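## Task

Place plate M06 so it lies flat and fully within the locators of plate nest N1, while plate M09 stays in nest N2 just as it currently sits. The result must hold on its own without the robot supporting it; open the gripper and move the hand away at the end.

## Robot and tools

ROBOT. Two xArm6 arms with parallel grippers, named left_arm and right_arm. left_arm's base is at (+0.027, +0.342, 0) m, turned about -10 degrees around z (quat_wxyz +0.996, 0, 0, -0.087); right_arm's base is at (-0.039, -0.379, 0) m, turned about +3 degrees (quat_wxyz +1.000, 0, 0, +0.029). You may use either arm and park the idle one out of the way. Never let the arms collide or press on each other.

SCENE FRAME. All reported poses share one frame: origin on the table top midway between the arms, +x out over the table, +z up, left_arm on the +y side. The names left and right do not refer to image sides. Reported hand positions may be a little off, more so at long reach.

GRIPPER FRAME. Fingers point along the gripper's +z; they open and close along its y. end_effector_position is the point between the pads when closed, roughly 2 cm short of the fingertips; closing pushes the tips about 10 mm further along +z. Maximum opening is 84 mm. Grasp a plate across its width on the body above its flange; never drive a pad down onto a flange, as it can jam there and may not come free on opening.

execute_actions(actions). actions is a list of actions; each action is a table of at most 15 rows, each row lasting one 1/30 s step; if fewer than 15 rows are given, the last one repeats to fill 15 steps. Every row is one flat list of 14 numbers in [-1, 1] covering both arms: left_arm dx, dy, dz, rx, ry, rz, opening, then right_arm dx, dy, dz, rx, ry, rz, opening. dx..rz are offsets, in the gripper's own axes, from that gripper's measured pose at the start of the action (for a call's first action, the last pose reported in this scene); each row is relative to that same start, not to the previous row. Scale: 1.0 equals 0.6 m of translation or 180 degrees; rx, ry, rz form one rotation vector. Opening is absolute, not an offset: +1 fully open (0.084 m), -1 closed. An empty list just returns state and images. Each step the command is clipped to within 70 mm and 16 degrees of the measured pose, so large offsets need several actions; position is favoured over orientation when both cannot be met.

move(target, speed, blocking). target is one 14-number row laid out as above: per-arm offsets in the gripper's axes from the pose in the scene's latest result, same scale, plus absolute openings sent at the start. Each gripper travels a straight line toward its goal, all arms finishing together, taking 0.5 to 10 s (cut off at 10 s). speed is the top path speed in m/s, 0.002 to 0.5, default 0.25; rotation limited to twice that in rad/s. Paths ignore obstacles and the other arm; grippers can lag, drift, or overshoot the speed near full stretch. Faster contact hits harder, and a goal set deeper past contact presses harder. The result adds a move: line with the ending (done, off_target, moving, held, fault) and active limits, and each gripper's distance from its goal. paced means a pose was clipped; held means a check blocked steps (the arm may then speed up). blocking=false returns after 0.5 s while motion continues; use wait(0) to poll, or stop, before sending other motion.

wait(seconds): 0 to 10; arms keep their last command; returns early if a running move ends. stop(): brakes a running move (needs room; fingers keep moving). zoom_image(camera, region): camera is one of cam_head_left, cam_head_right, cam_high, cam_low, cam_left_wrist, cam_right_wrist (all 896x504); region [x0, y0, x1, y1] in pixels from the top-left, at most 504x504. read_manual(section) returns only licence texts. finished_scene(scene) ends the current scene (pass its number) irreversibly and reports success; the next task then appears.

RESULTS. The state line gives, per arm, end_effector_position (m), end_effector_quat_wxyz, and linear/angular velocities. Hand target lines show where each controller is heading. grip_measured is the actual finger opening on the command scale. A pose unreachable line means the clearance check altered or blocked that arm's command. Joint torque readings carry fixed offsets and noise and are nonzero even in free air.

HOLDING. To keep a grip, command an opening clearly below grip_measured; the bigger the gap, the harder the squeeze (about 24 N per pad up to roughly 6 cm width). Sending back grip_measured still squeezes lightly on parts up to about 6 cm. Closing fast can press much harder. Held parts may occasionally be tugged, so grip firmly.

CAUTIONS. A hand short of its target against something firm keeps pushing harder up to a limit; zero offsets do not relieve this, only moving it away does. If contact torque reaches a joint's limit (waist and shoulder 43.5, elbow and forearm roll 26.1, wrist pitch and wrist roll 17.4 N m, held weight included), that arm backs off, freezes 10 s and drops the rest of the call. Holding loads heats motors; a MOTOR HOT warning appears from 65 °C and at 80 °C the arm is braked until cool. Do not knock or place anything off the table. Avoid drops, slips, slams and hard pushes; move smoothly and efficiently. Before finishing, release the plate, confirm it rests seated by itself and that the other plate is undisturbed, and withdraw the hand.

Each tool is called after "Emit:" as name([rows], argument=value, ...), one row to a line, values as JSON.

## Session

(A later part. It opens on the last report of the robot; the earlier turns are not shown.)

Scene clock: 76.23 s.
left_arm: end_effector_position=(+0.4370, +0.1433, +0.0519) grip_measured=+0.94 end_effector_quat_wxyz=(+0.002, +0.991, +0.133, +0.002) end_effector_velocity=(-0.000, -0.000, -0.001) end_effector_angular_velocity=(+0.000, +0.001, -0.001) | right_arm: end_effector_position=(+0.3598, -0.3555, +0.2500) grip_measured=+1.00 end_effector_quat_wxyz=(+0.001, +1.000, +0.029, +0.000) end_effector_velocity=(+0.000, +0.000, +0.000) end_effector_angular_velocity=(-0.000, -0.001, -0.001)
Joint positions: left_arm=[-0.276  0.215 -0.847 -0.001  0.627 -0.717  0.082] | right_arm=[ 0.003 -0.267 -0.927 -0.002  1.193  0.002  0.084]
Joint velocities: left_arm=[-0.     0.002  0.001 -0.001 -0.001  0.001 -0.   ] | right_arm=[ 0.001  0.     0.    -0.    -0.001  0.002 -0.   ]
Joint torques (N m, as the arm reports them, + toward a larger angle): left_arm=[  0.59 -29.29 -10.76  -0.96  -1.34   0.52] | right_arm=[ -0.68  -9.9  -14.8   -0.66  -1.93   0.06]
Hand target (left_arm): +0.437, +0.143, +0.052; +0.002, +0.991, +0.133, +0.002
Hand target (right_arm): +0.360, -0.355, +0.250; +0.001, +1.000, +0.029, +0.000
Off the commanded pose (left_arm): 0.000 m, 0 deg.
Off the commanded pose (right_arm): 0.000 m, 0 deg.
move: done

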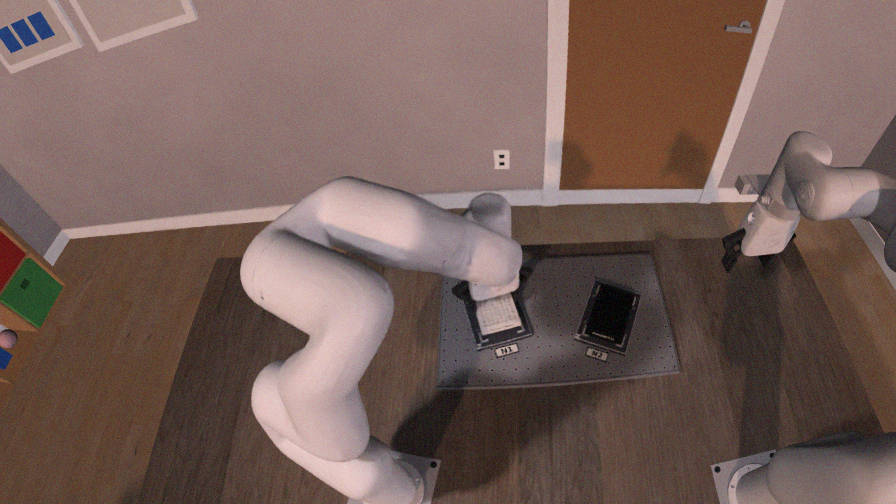

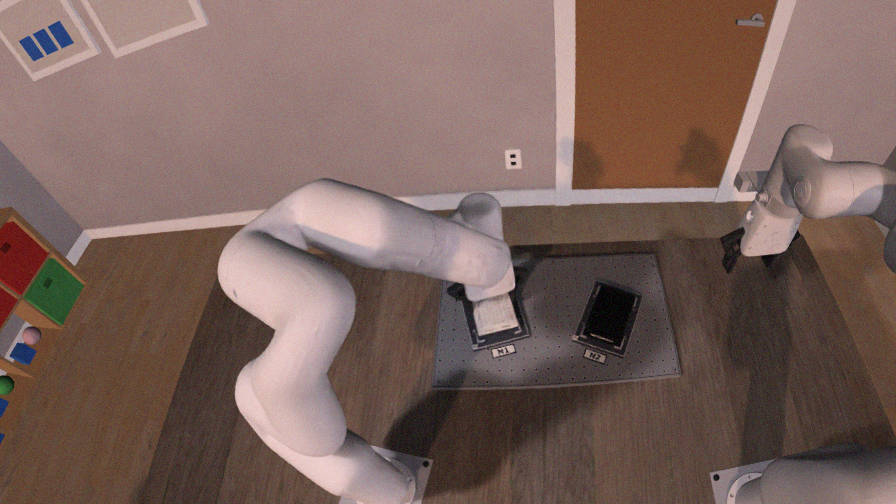

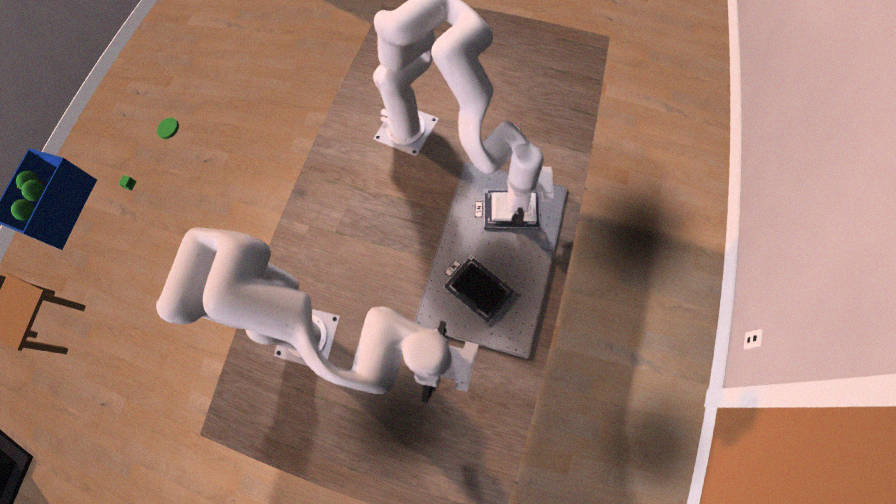

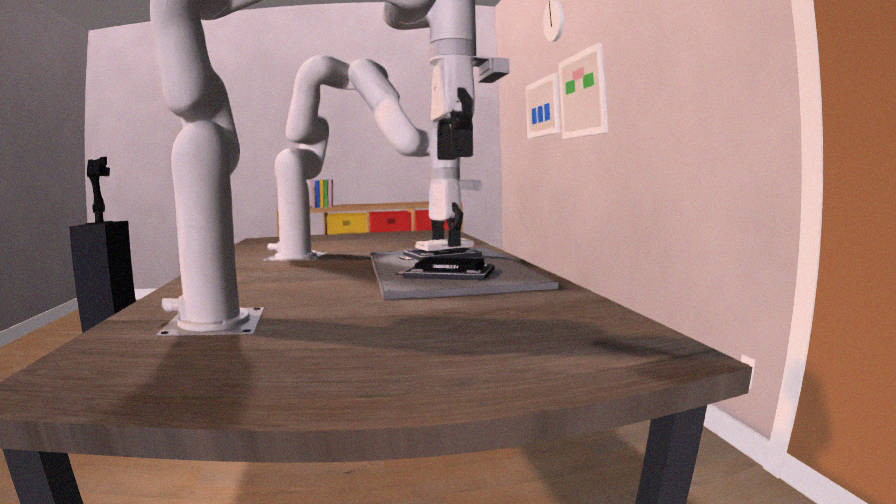

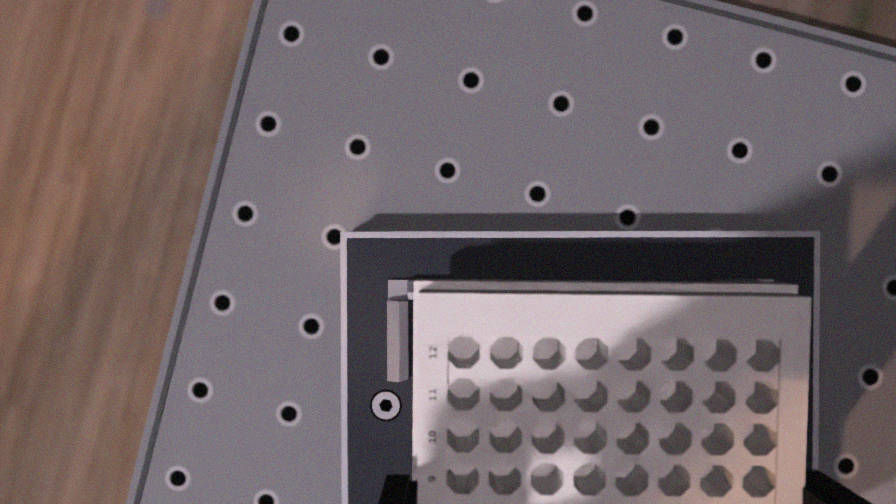

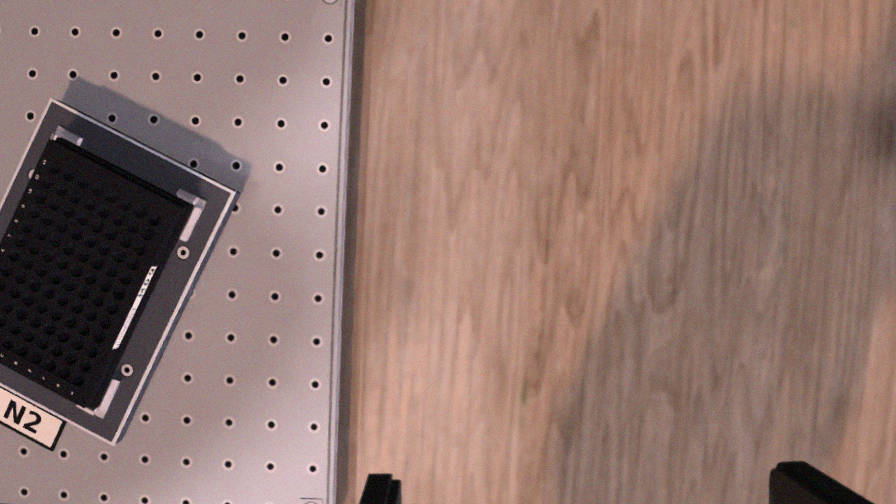

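Emit:
move(target=[-0.011,0,0,0,0,0,0.6,0,0,0,0,0,0,1], speed=0.02)

Emit:
zoom_image(camera="cam_left_wrist", region=[330, 220, 850, 504])

Scene clock: 89.53 s.
left_arm: end_effector_position=(+0.4307, +0.1415, +0.0519) grip_measured=+0.94 end_effector_quat_wxyz=(+0.002, +0.991, +0.133, +0.002) end_effector_velocity=(-0.000, -0.000, +0.000) end_effector_angular_velocity=(-0.001, -0.000, +0.004) | right_arm: end_effector_position=(+0.3598, -0.3555, +0.2500) grip_measured=+1.00 end_effector_quat_wxyz=(+0.001, +1.000, +0.029, +0.000) end_effector_velocity=(-0.000, +0.000, +0.000) end_effector_angular_velocity=(-0.000, +0.000, -0.001)
Joint positions: left_arm=[-0.286  0.201 -0.828 -0.001  0.621 -0.726  0.082] | right_arm=[ 0.003 -0.267 -0.927 -0.002  1.193  0.002  0.084]
Joint velocities: left_arm=[ 0.    -0.001  0.001 -0.001  0.    -0.002  0.   ] | right_arm=[ 0.001 -0.    -0.    -0.     0.     0.002 -0.   ]
Joint torques (N m, as the arm reports them, + toward a larger angle): left_arm=[  0.6  -28.63 -10.91  -0.54  -1.03   0.18] | right_arm=[ -0.49  -9.81 -15.1   -0.95  -2.     0.03]
Hand target (left_arm): +0.431, +0.142, +0.052; +0.002, +0.991, +0.133, +0.002
Hand target (right_arm): +0.360, -0.355, +0.250; +0.001, +1.000, +0.029, +0.000
Off the commanded pose (left_arm): 0.000 m, 0 deg.
Off the commanded pose (right_arm): 0.000 m, 0 deg.
move: done

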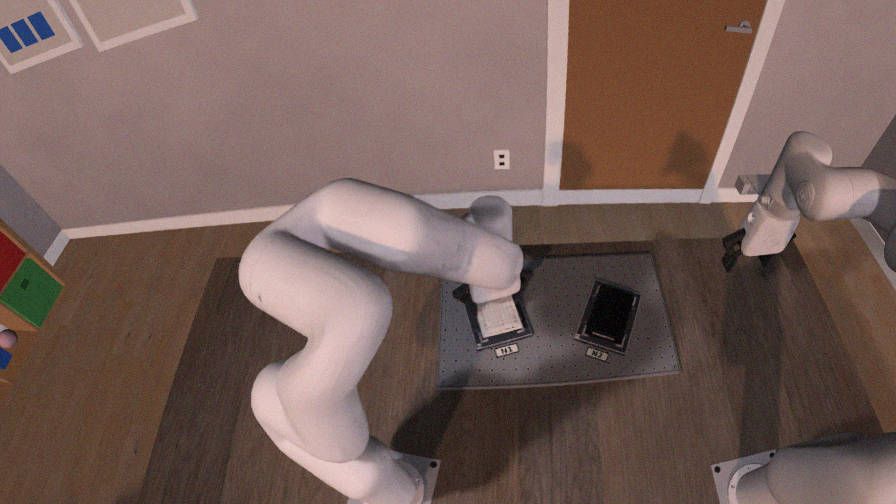

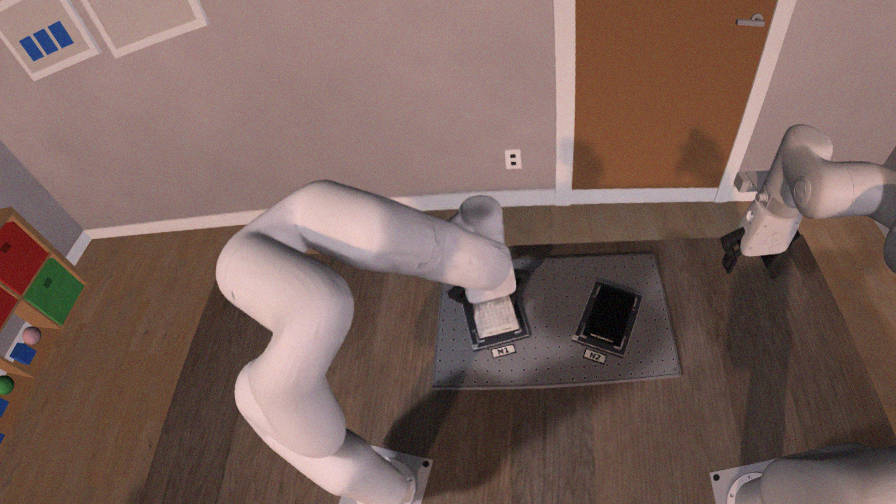

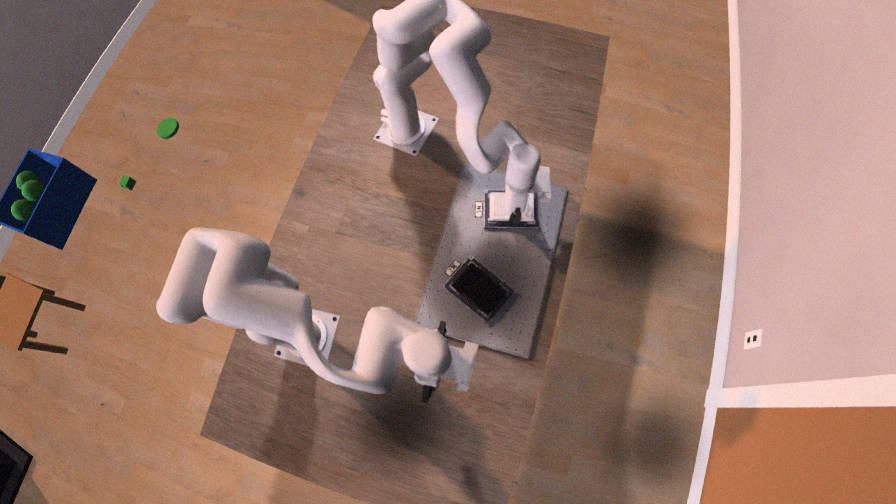

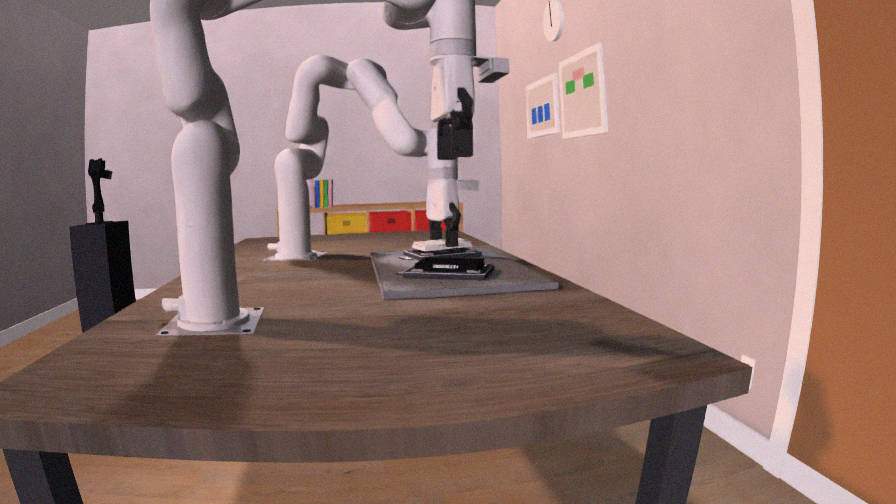

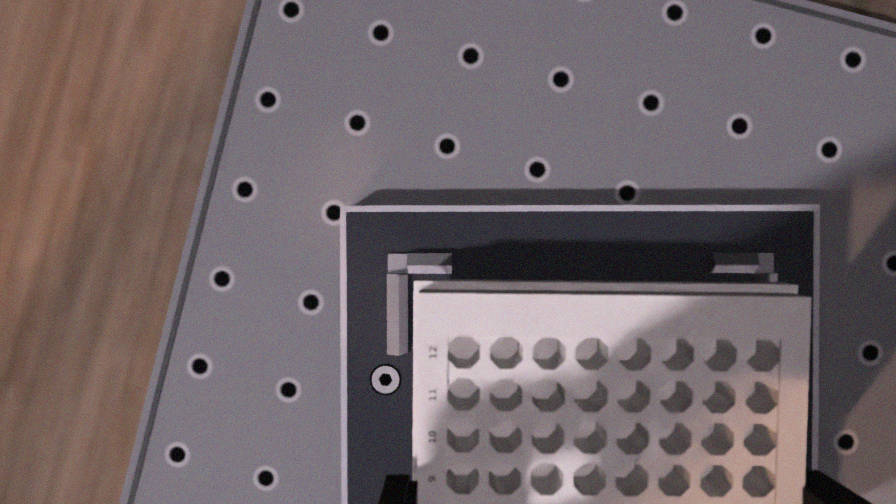

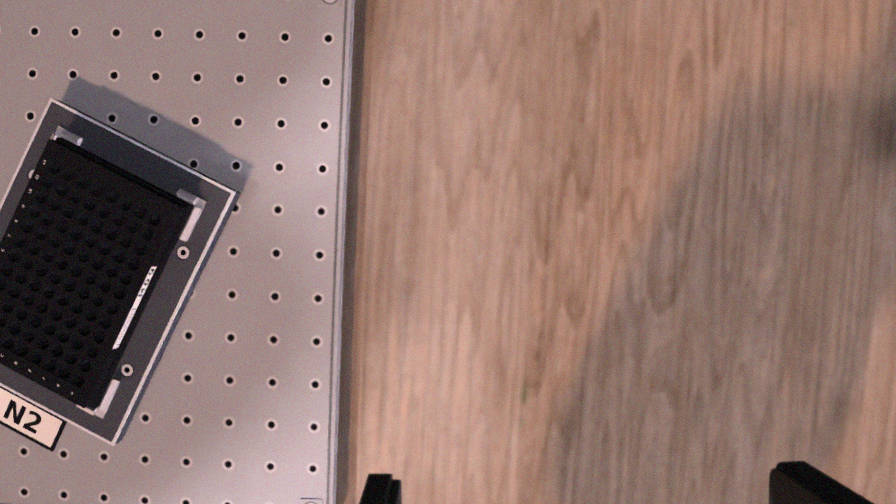

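Region (330, 220, 850, 504) is 520x284 pixels. A region can be at most 504 by 504 pixels.

Emit:
move(target=[0.001,-0.003,0.017,0,0,-0.002,0.6,0,0,0,0,0,0,1], speed=0.01)

Emit:
zoom_image(camera="cam_low", region=[400, 210, 500, 270])

Scene clock: 99.23 s.
left_arm: end_effector_position=(+0.4310, +0.1433, +0.0419) grip_measured=+0.94 end_effector_quat_wxyz=(+0.002, +0.991, +0.136, +0.002) end_effector_velocity=(-0.001, +0.000, -0.001) end_effector_angular_velocity=(+0.001, +0.001, +0.001) | right_arm: end_effector_position=(+0.3598, -0.3555, +0.2500) grip_measured=+1.00 end_effector_quat_wxyz=(+0.001, +1.000, +0.029, +0.000) end_effector_velocity=(-0.000, -0.000, -0.000) end_effector_angular_velocity=(-0.000, +0.000, -0.002)
Joint positions: left_arm=[-0.282  0.224 -0.822 -0.001  0.592 -0.728  0.082] | right_arm=[ 0.003 -0.267 -0.927 -0.002  1.193  0.002  0.084]
Joint velocities: left_arm=[-0.     0.001  0.002  0.001 -0.002 -0.002  0.   ] | right_arm=[-0.    -0.     0.    -0.     0.     0.001  0.   ]
Joint torques (N m, as the arm reports them, + toward a larger angle): left_arm=[  0.67 -27.65 -10.28  -0.88  -1.19   0.07] | right_arm=[  0.17 -10.03 -15.    -1.03  -1.79   0.13]
Hand target (left_arm): +0.431, +0.143, +0.042; +0.002, +0.991, +0.136, +0.002
Hand target (right_arm): +0.360, -0.355, +0.250; +0.001, +1.000, +0.029, +0.000
Off the commanded pose (left_arm): 0.000 m, 0 deg.
Off the commanded pose (right_arm): 0.000 m, 0 deg.
move: done

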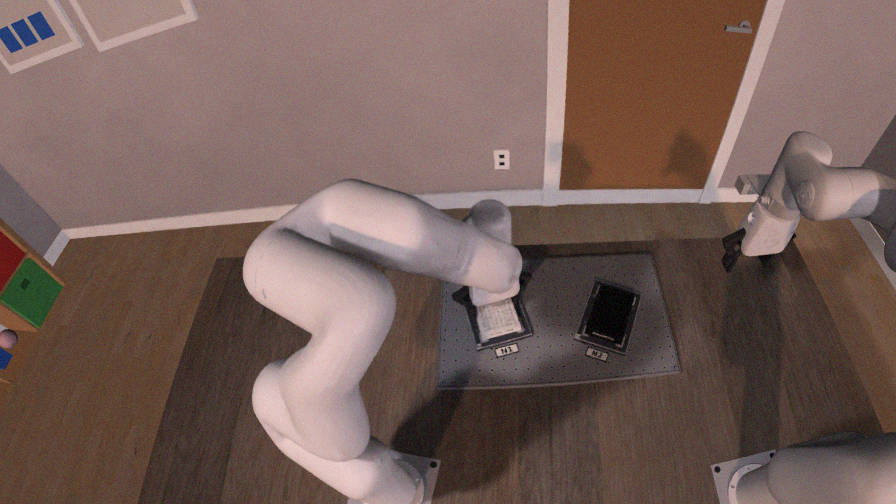

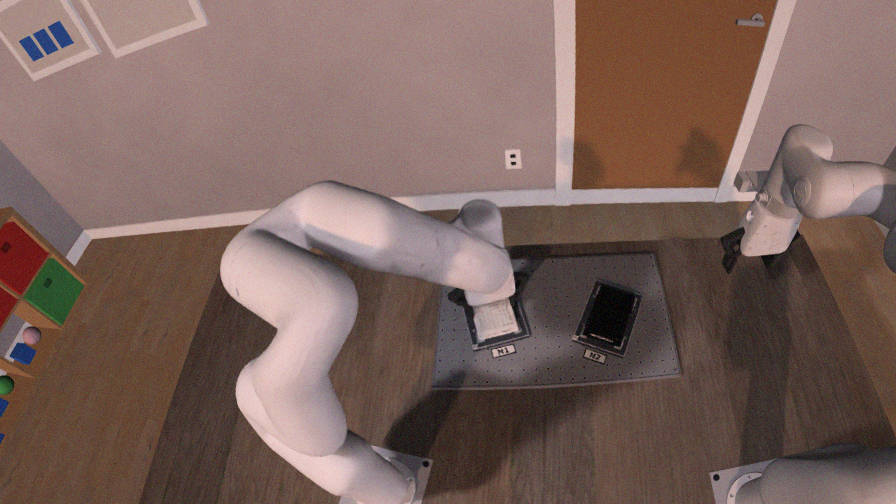

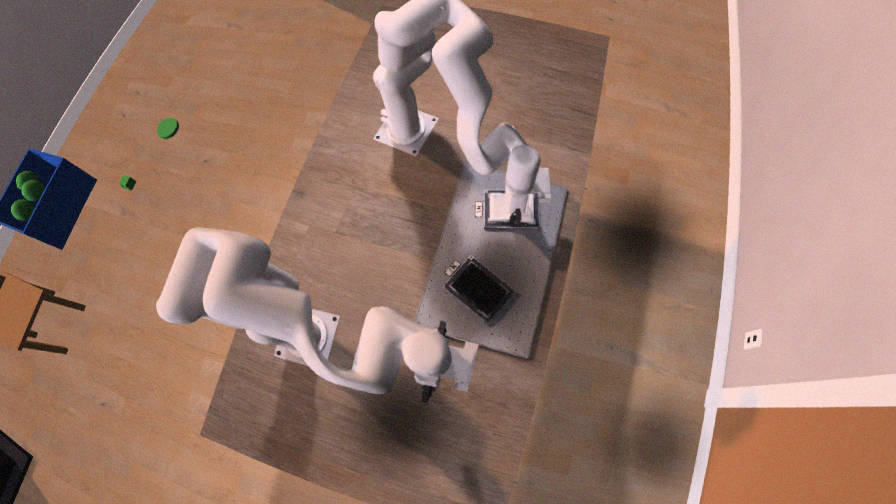

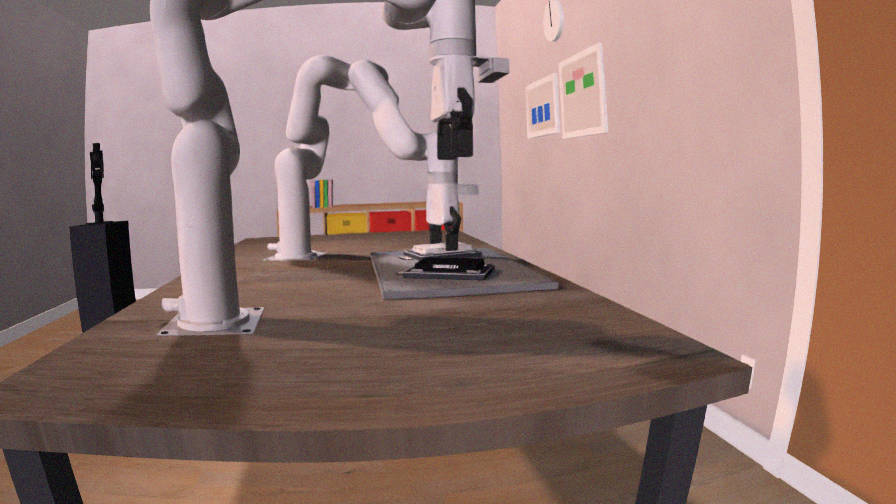

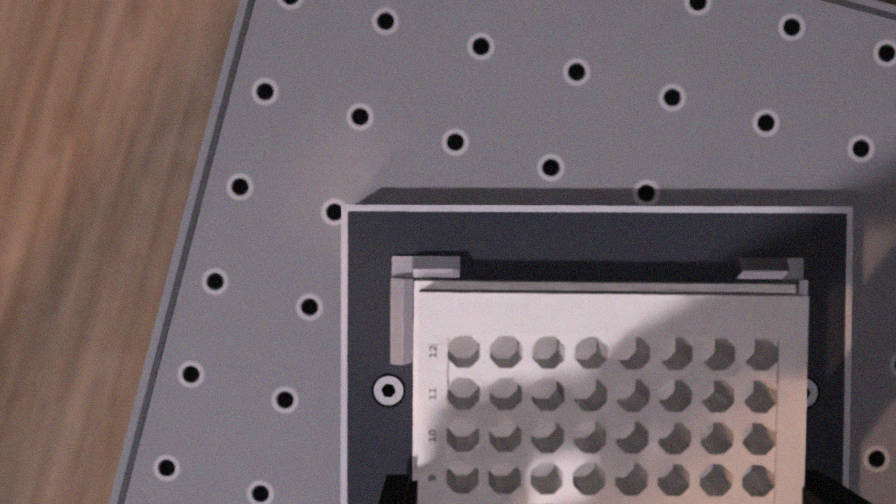

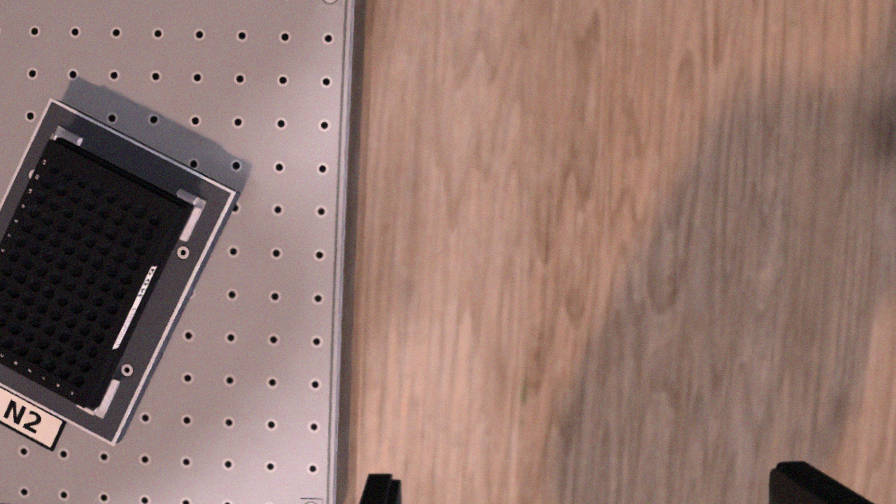

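Region (400, 210, 500, 270) of cam_low's 896x504 image, scaled by 5.040, with more detail than that image has; it fills the top 302 rows of this view, and the rest is white.

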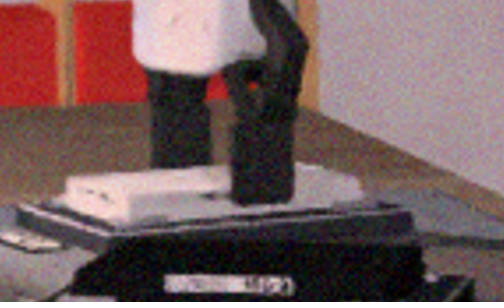

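Emit:
move(target=[0,0,0.007,0,0,0,0.6,0,0,0,0,0,0,1], speed=0.005)

Emit:
zoom_image(camera="cam_left_wrist", region=[360, 230, 860, 400])

Scene clock: 103.90 s.
left_arm: end_effector_position=(+0.4319, +0.1429, +0.0394) grip_measured=+0.95 end_effector_quat_wxyz=(+0.003, +0.991, +0.136, +0.003) end_effector_velocity=(-0.001, +0.000, -0.003) end_effector_angular_velocity=(+0.001, +0.002, +0.000) | right_arm: end_effector_position=(+0.3598, -0.3555, +0.2500) grip_measured=+1.00 end_effector_quat_wxyz=(+0.001, +1.000, +0.029, +0.000) end_effector_velocity=(+0.000, +0.000, -0.000) end_effector_angular_velocity=(-0.000, -0.000, +0.001)
Joint positions: left_arm=[-0.282  0.232 -0.822 -0.001  0.582 -0.728  0.082] | right_arm=[ 0.003 -0.267 -0.927 -0.002  1.193  0.002  0.084]
Joint velocities: left_arm=[ 0.     0.005  0.001  0.001 -0.005 -0.001  0.001] | right_arm=[ 0.    -0.     0.    -0.    -0.    -0.001  0.   ]
Joint torques (N m, as the arm reports them, + toward a larger angle): left_arm=[-0.39 -4.66 -6.56 -1.17 -3.58 -0.01] | right_arm=[ -0.3  -10.03 -14.9   -0.73  -1.89   0.06]
Hand target (left_arm): +0.431, +0.143, +0.038; +0.002, +0.991, +0.136, +0.002
Hand target (right_arm): +0.360, -0.355, +0.250; +0.001, +1.000, +0.029, +0.000
Off the commanded pose (left_arm): 0.002 m, 0 deg.
Off the commanded pose (right_arm): 0.000 m, 0 deg.
move: done

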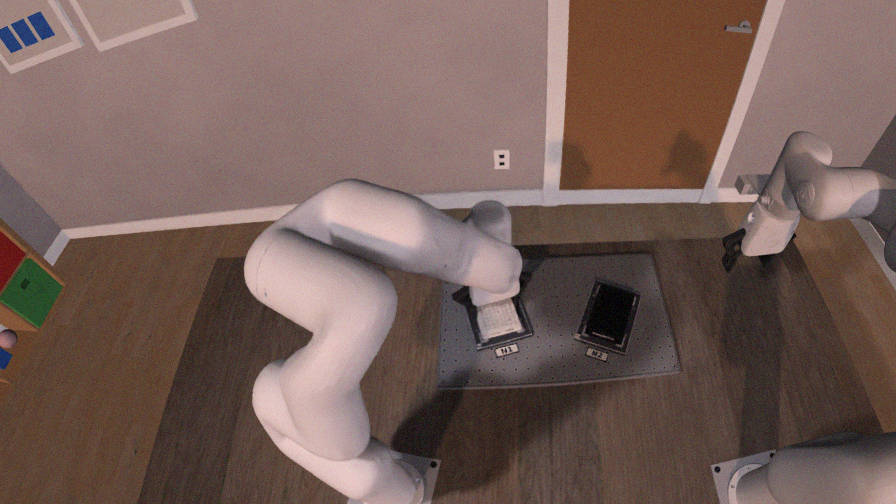

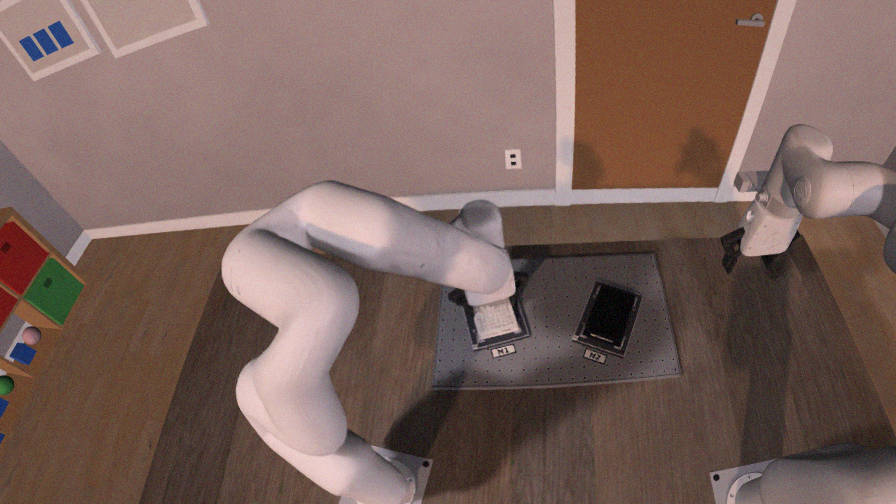

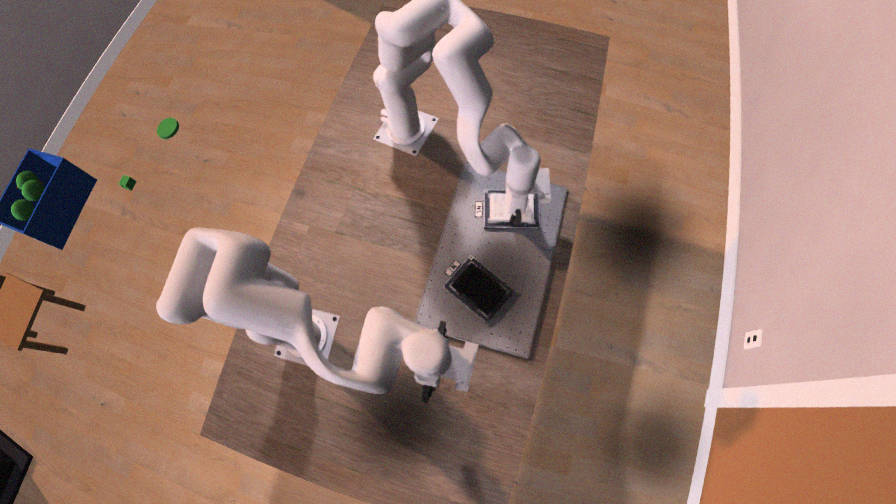

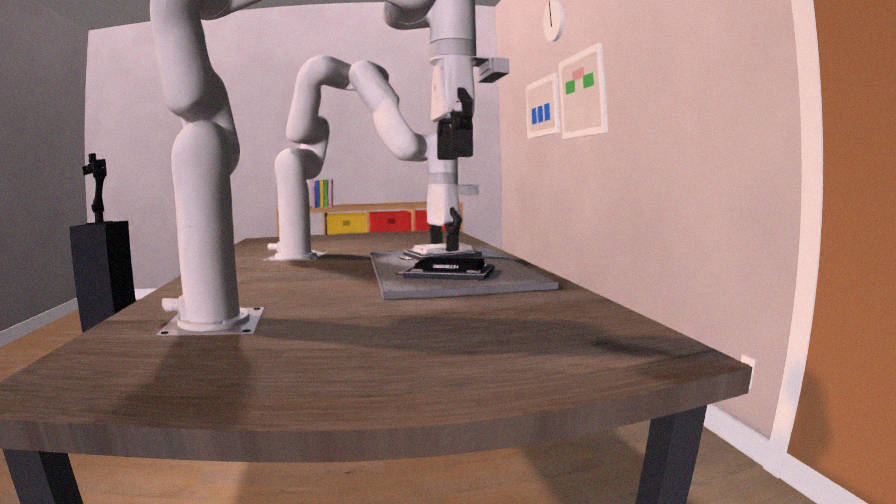

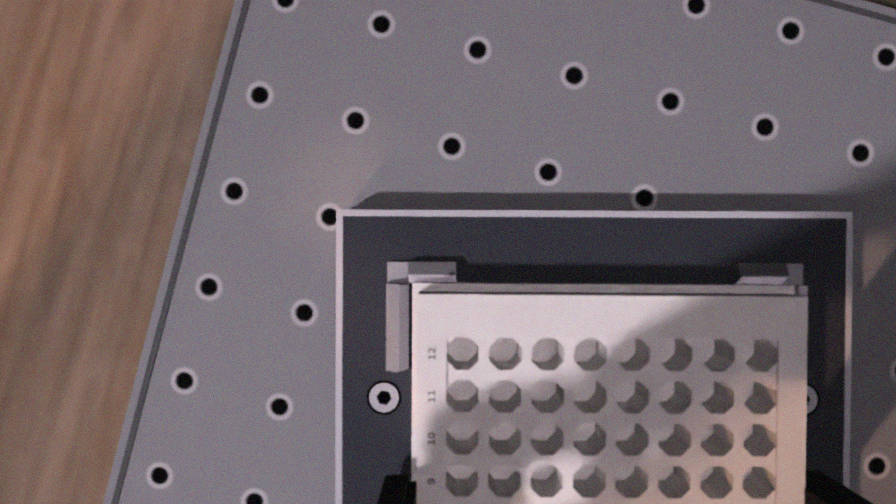

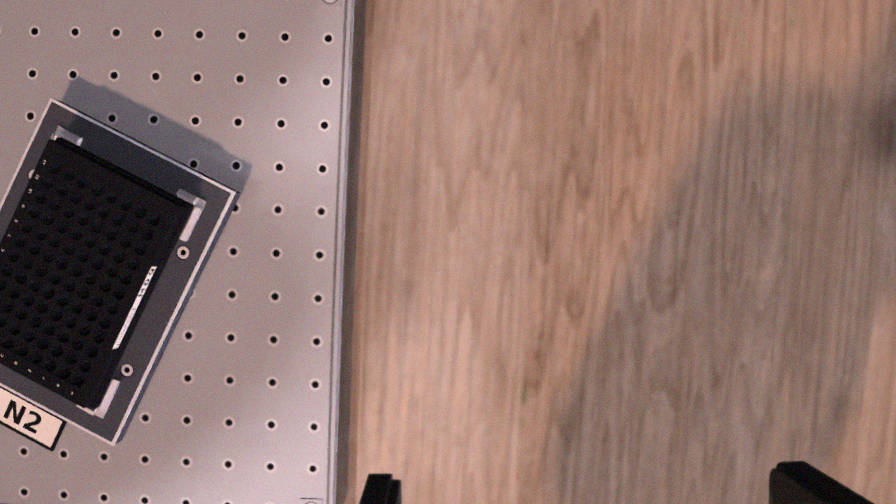

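Region (360, 230, 860, 400) of cam_left_wrist's 896x504 image, scaled by 1.008, with more detail than that image has; it fills the top 171 rows of this view, and the rest is white.

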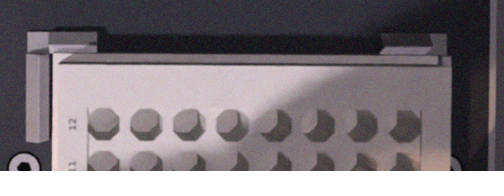

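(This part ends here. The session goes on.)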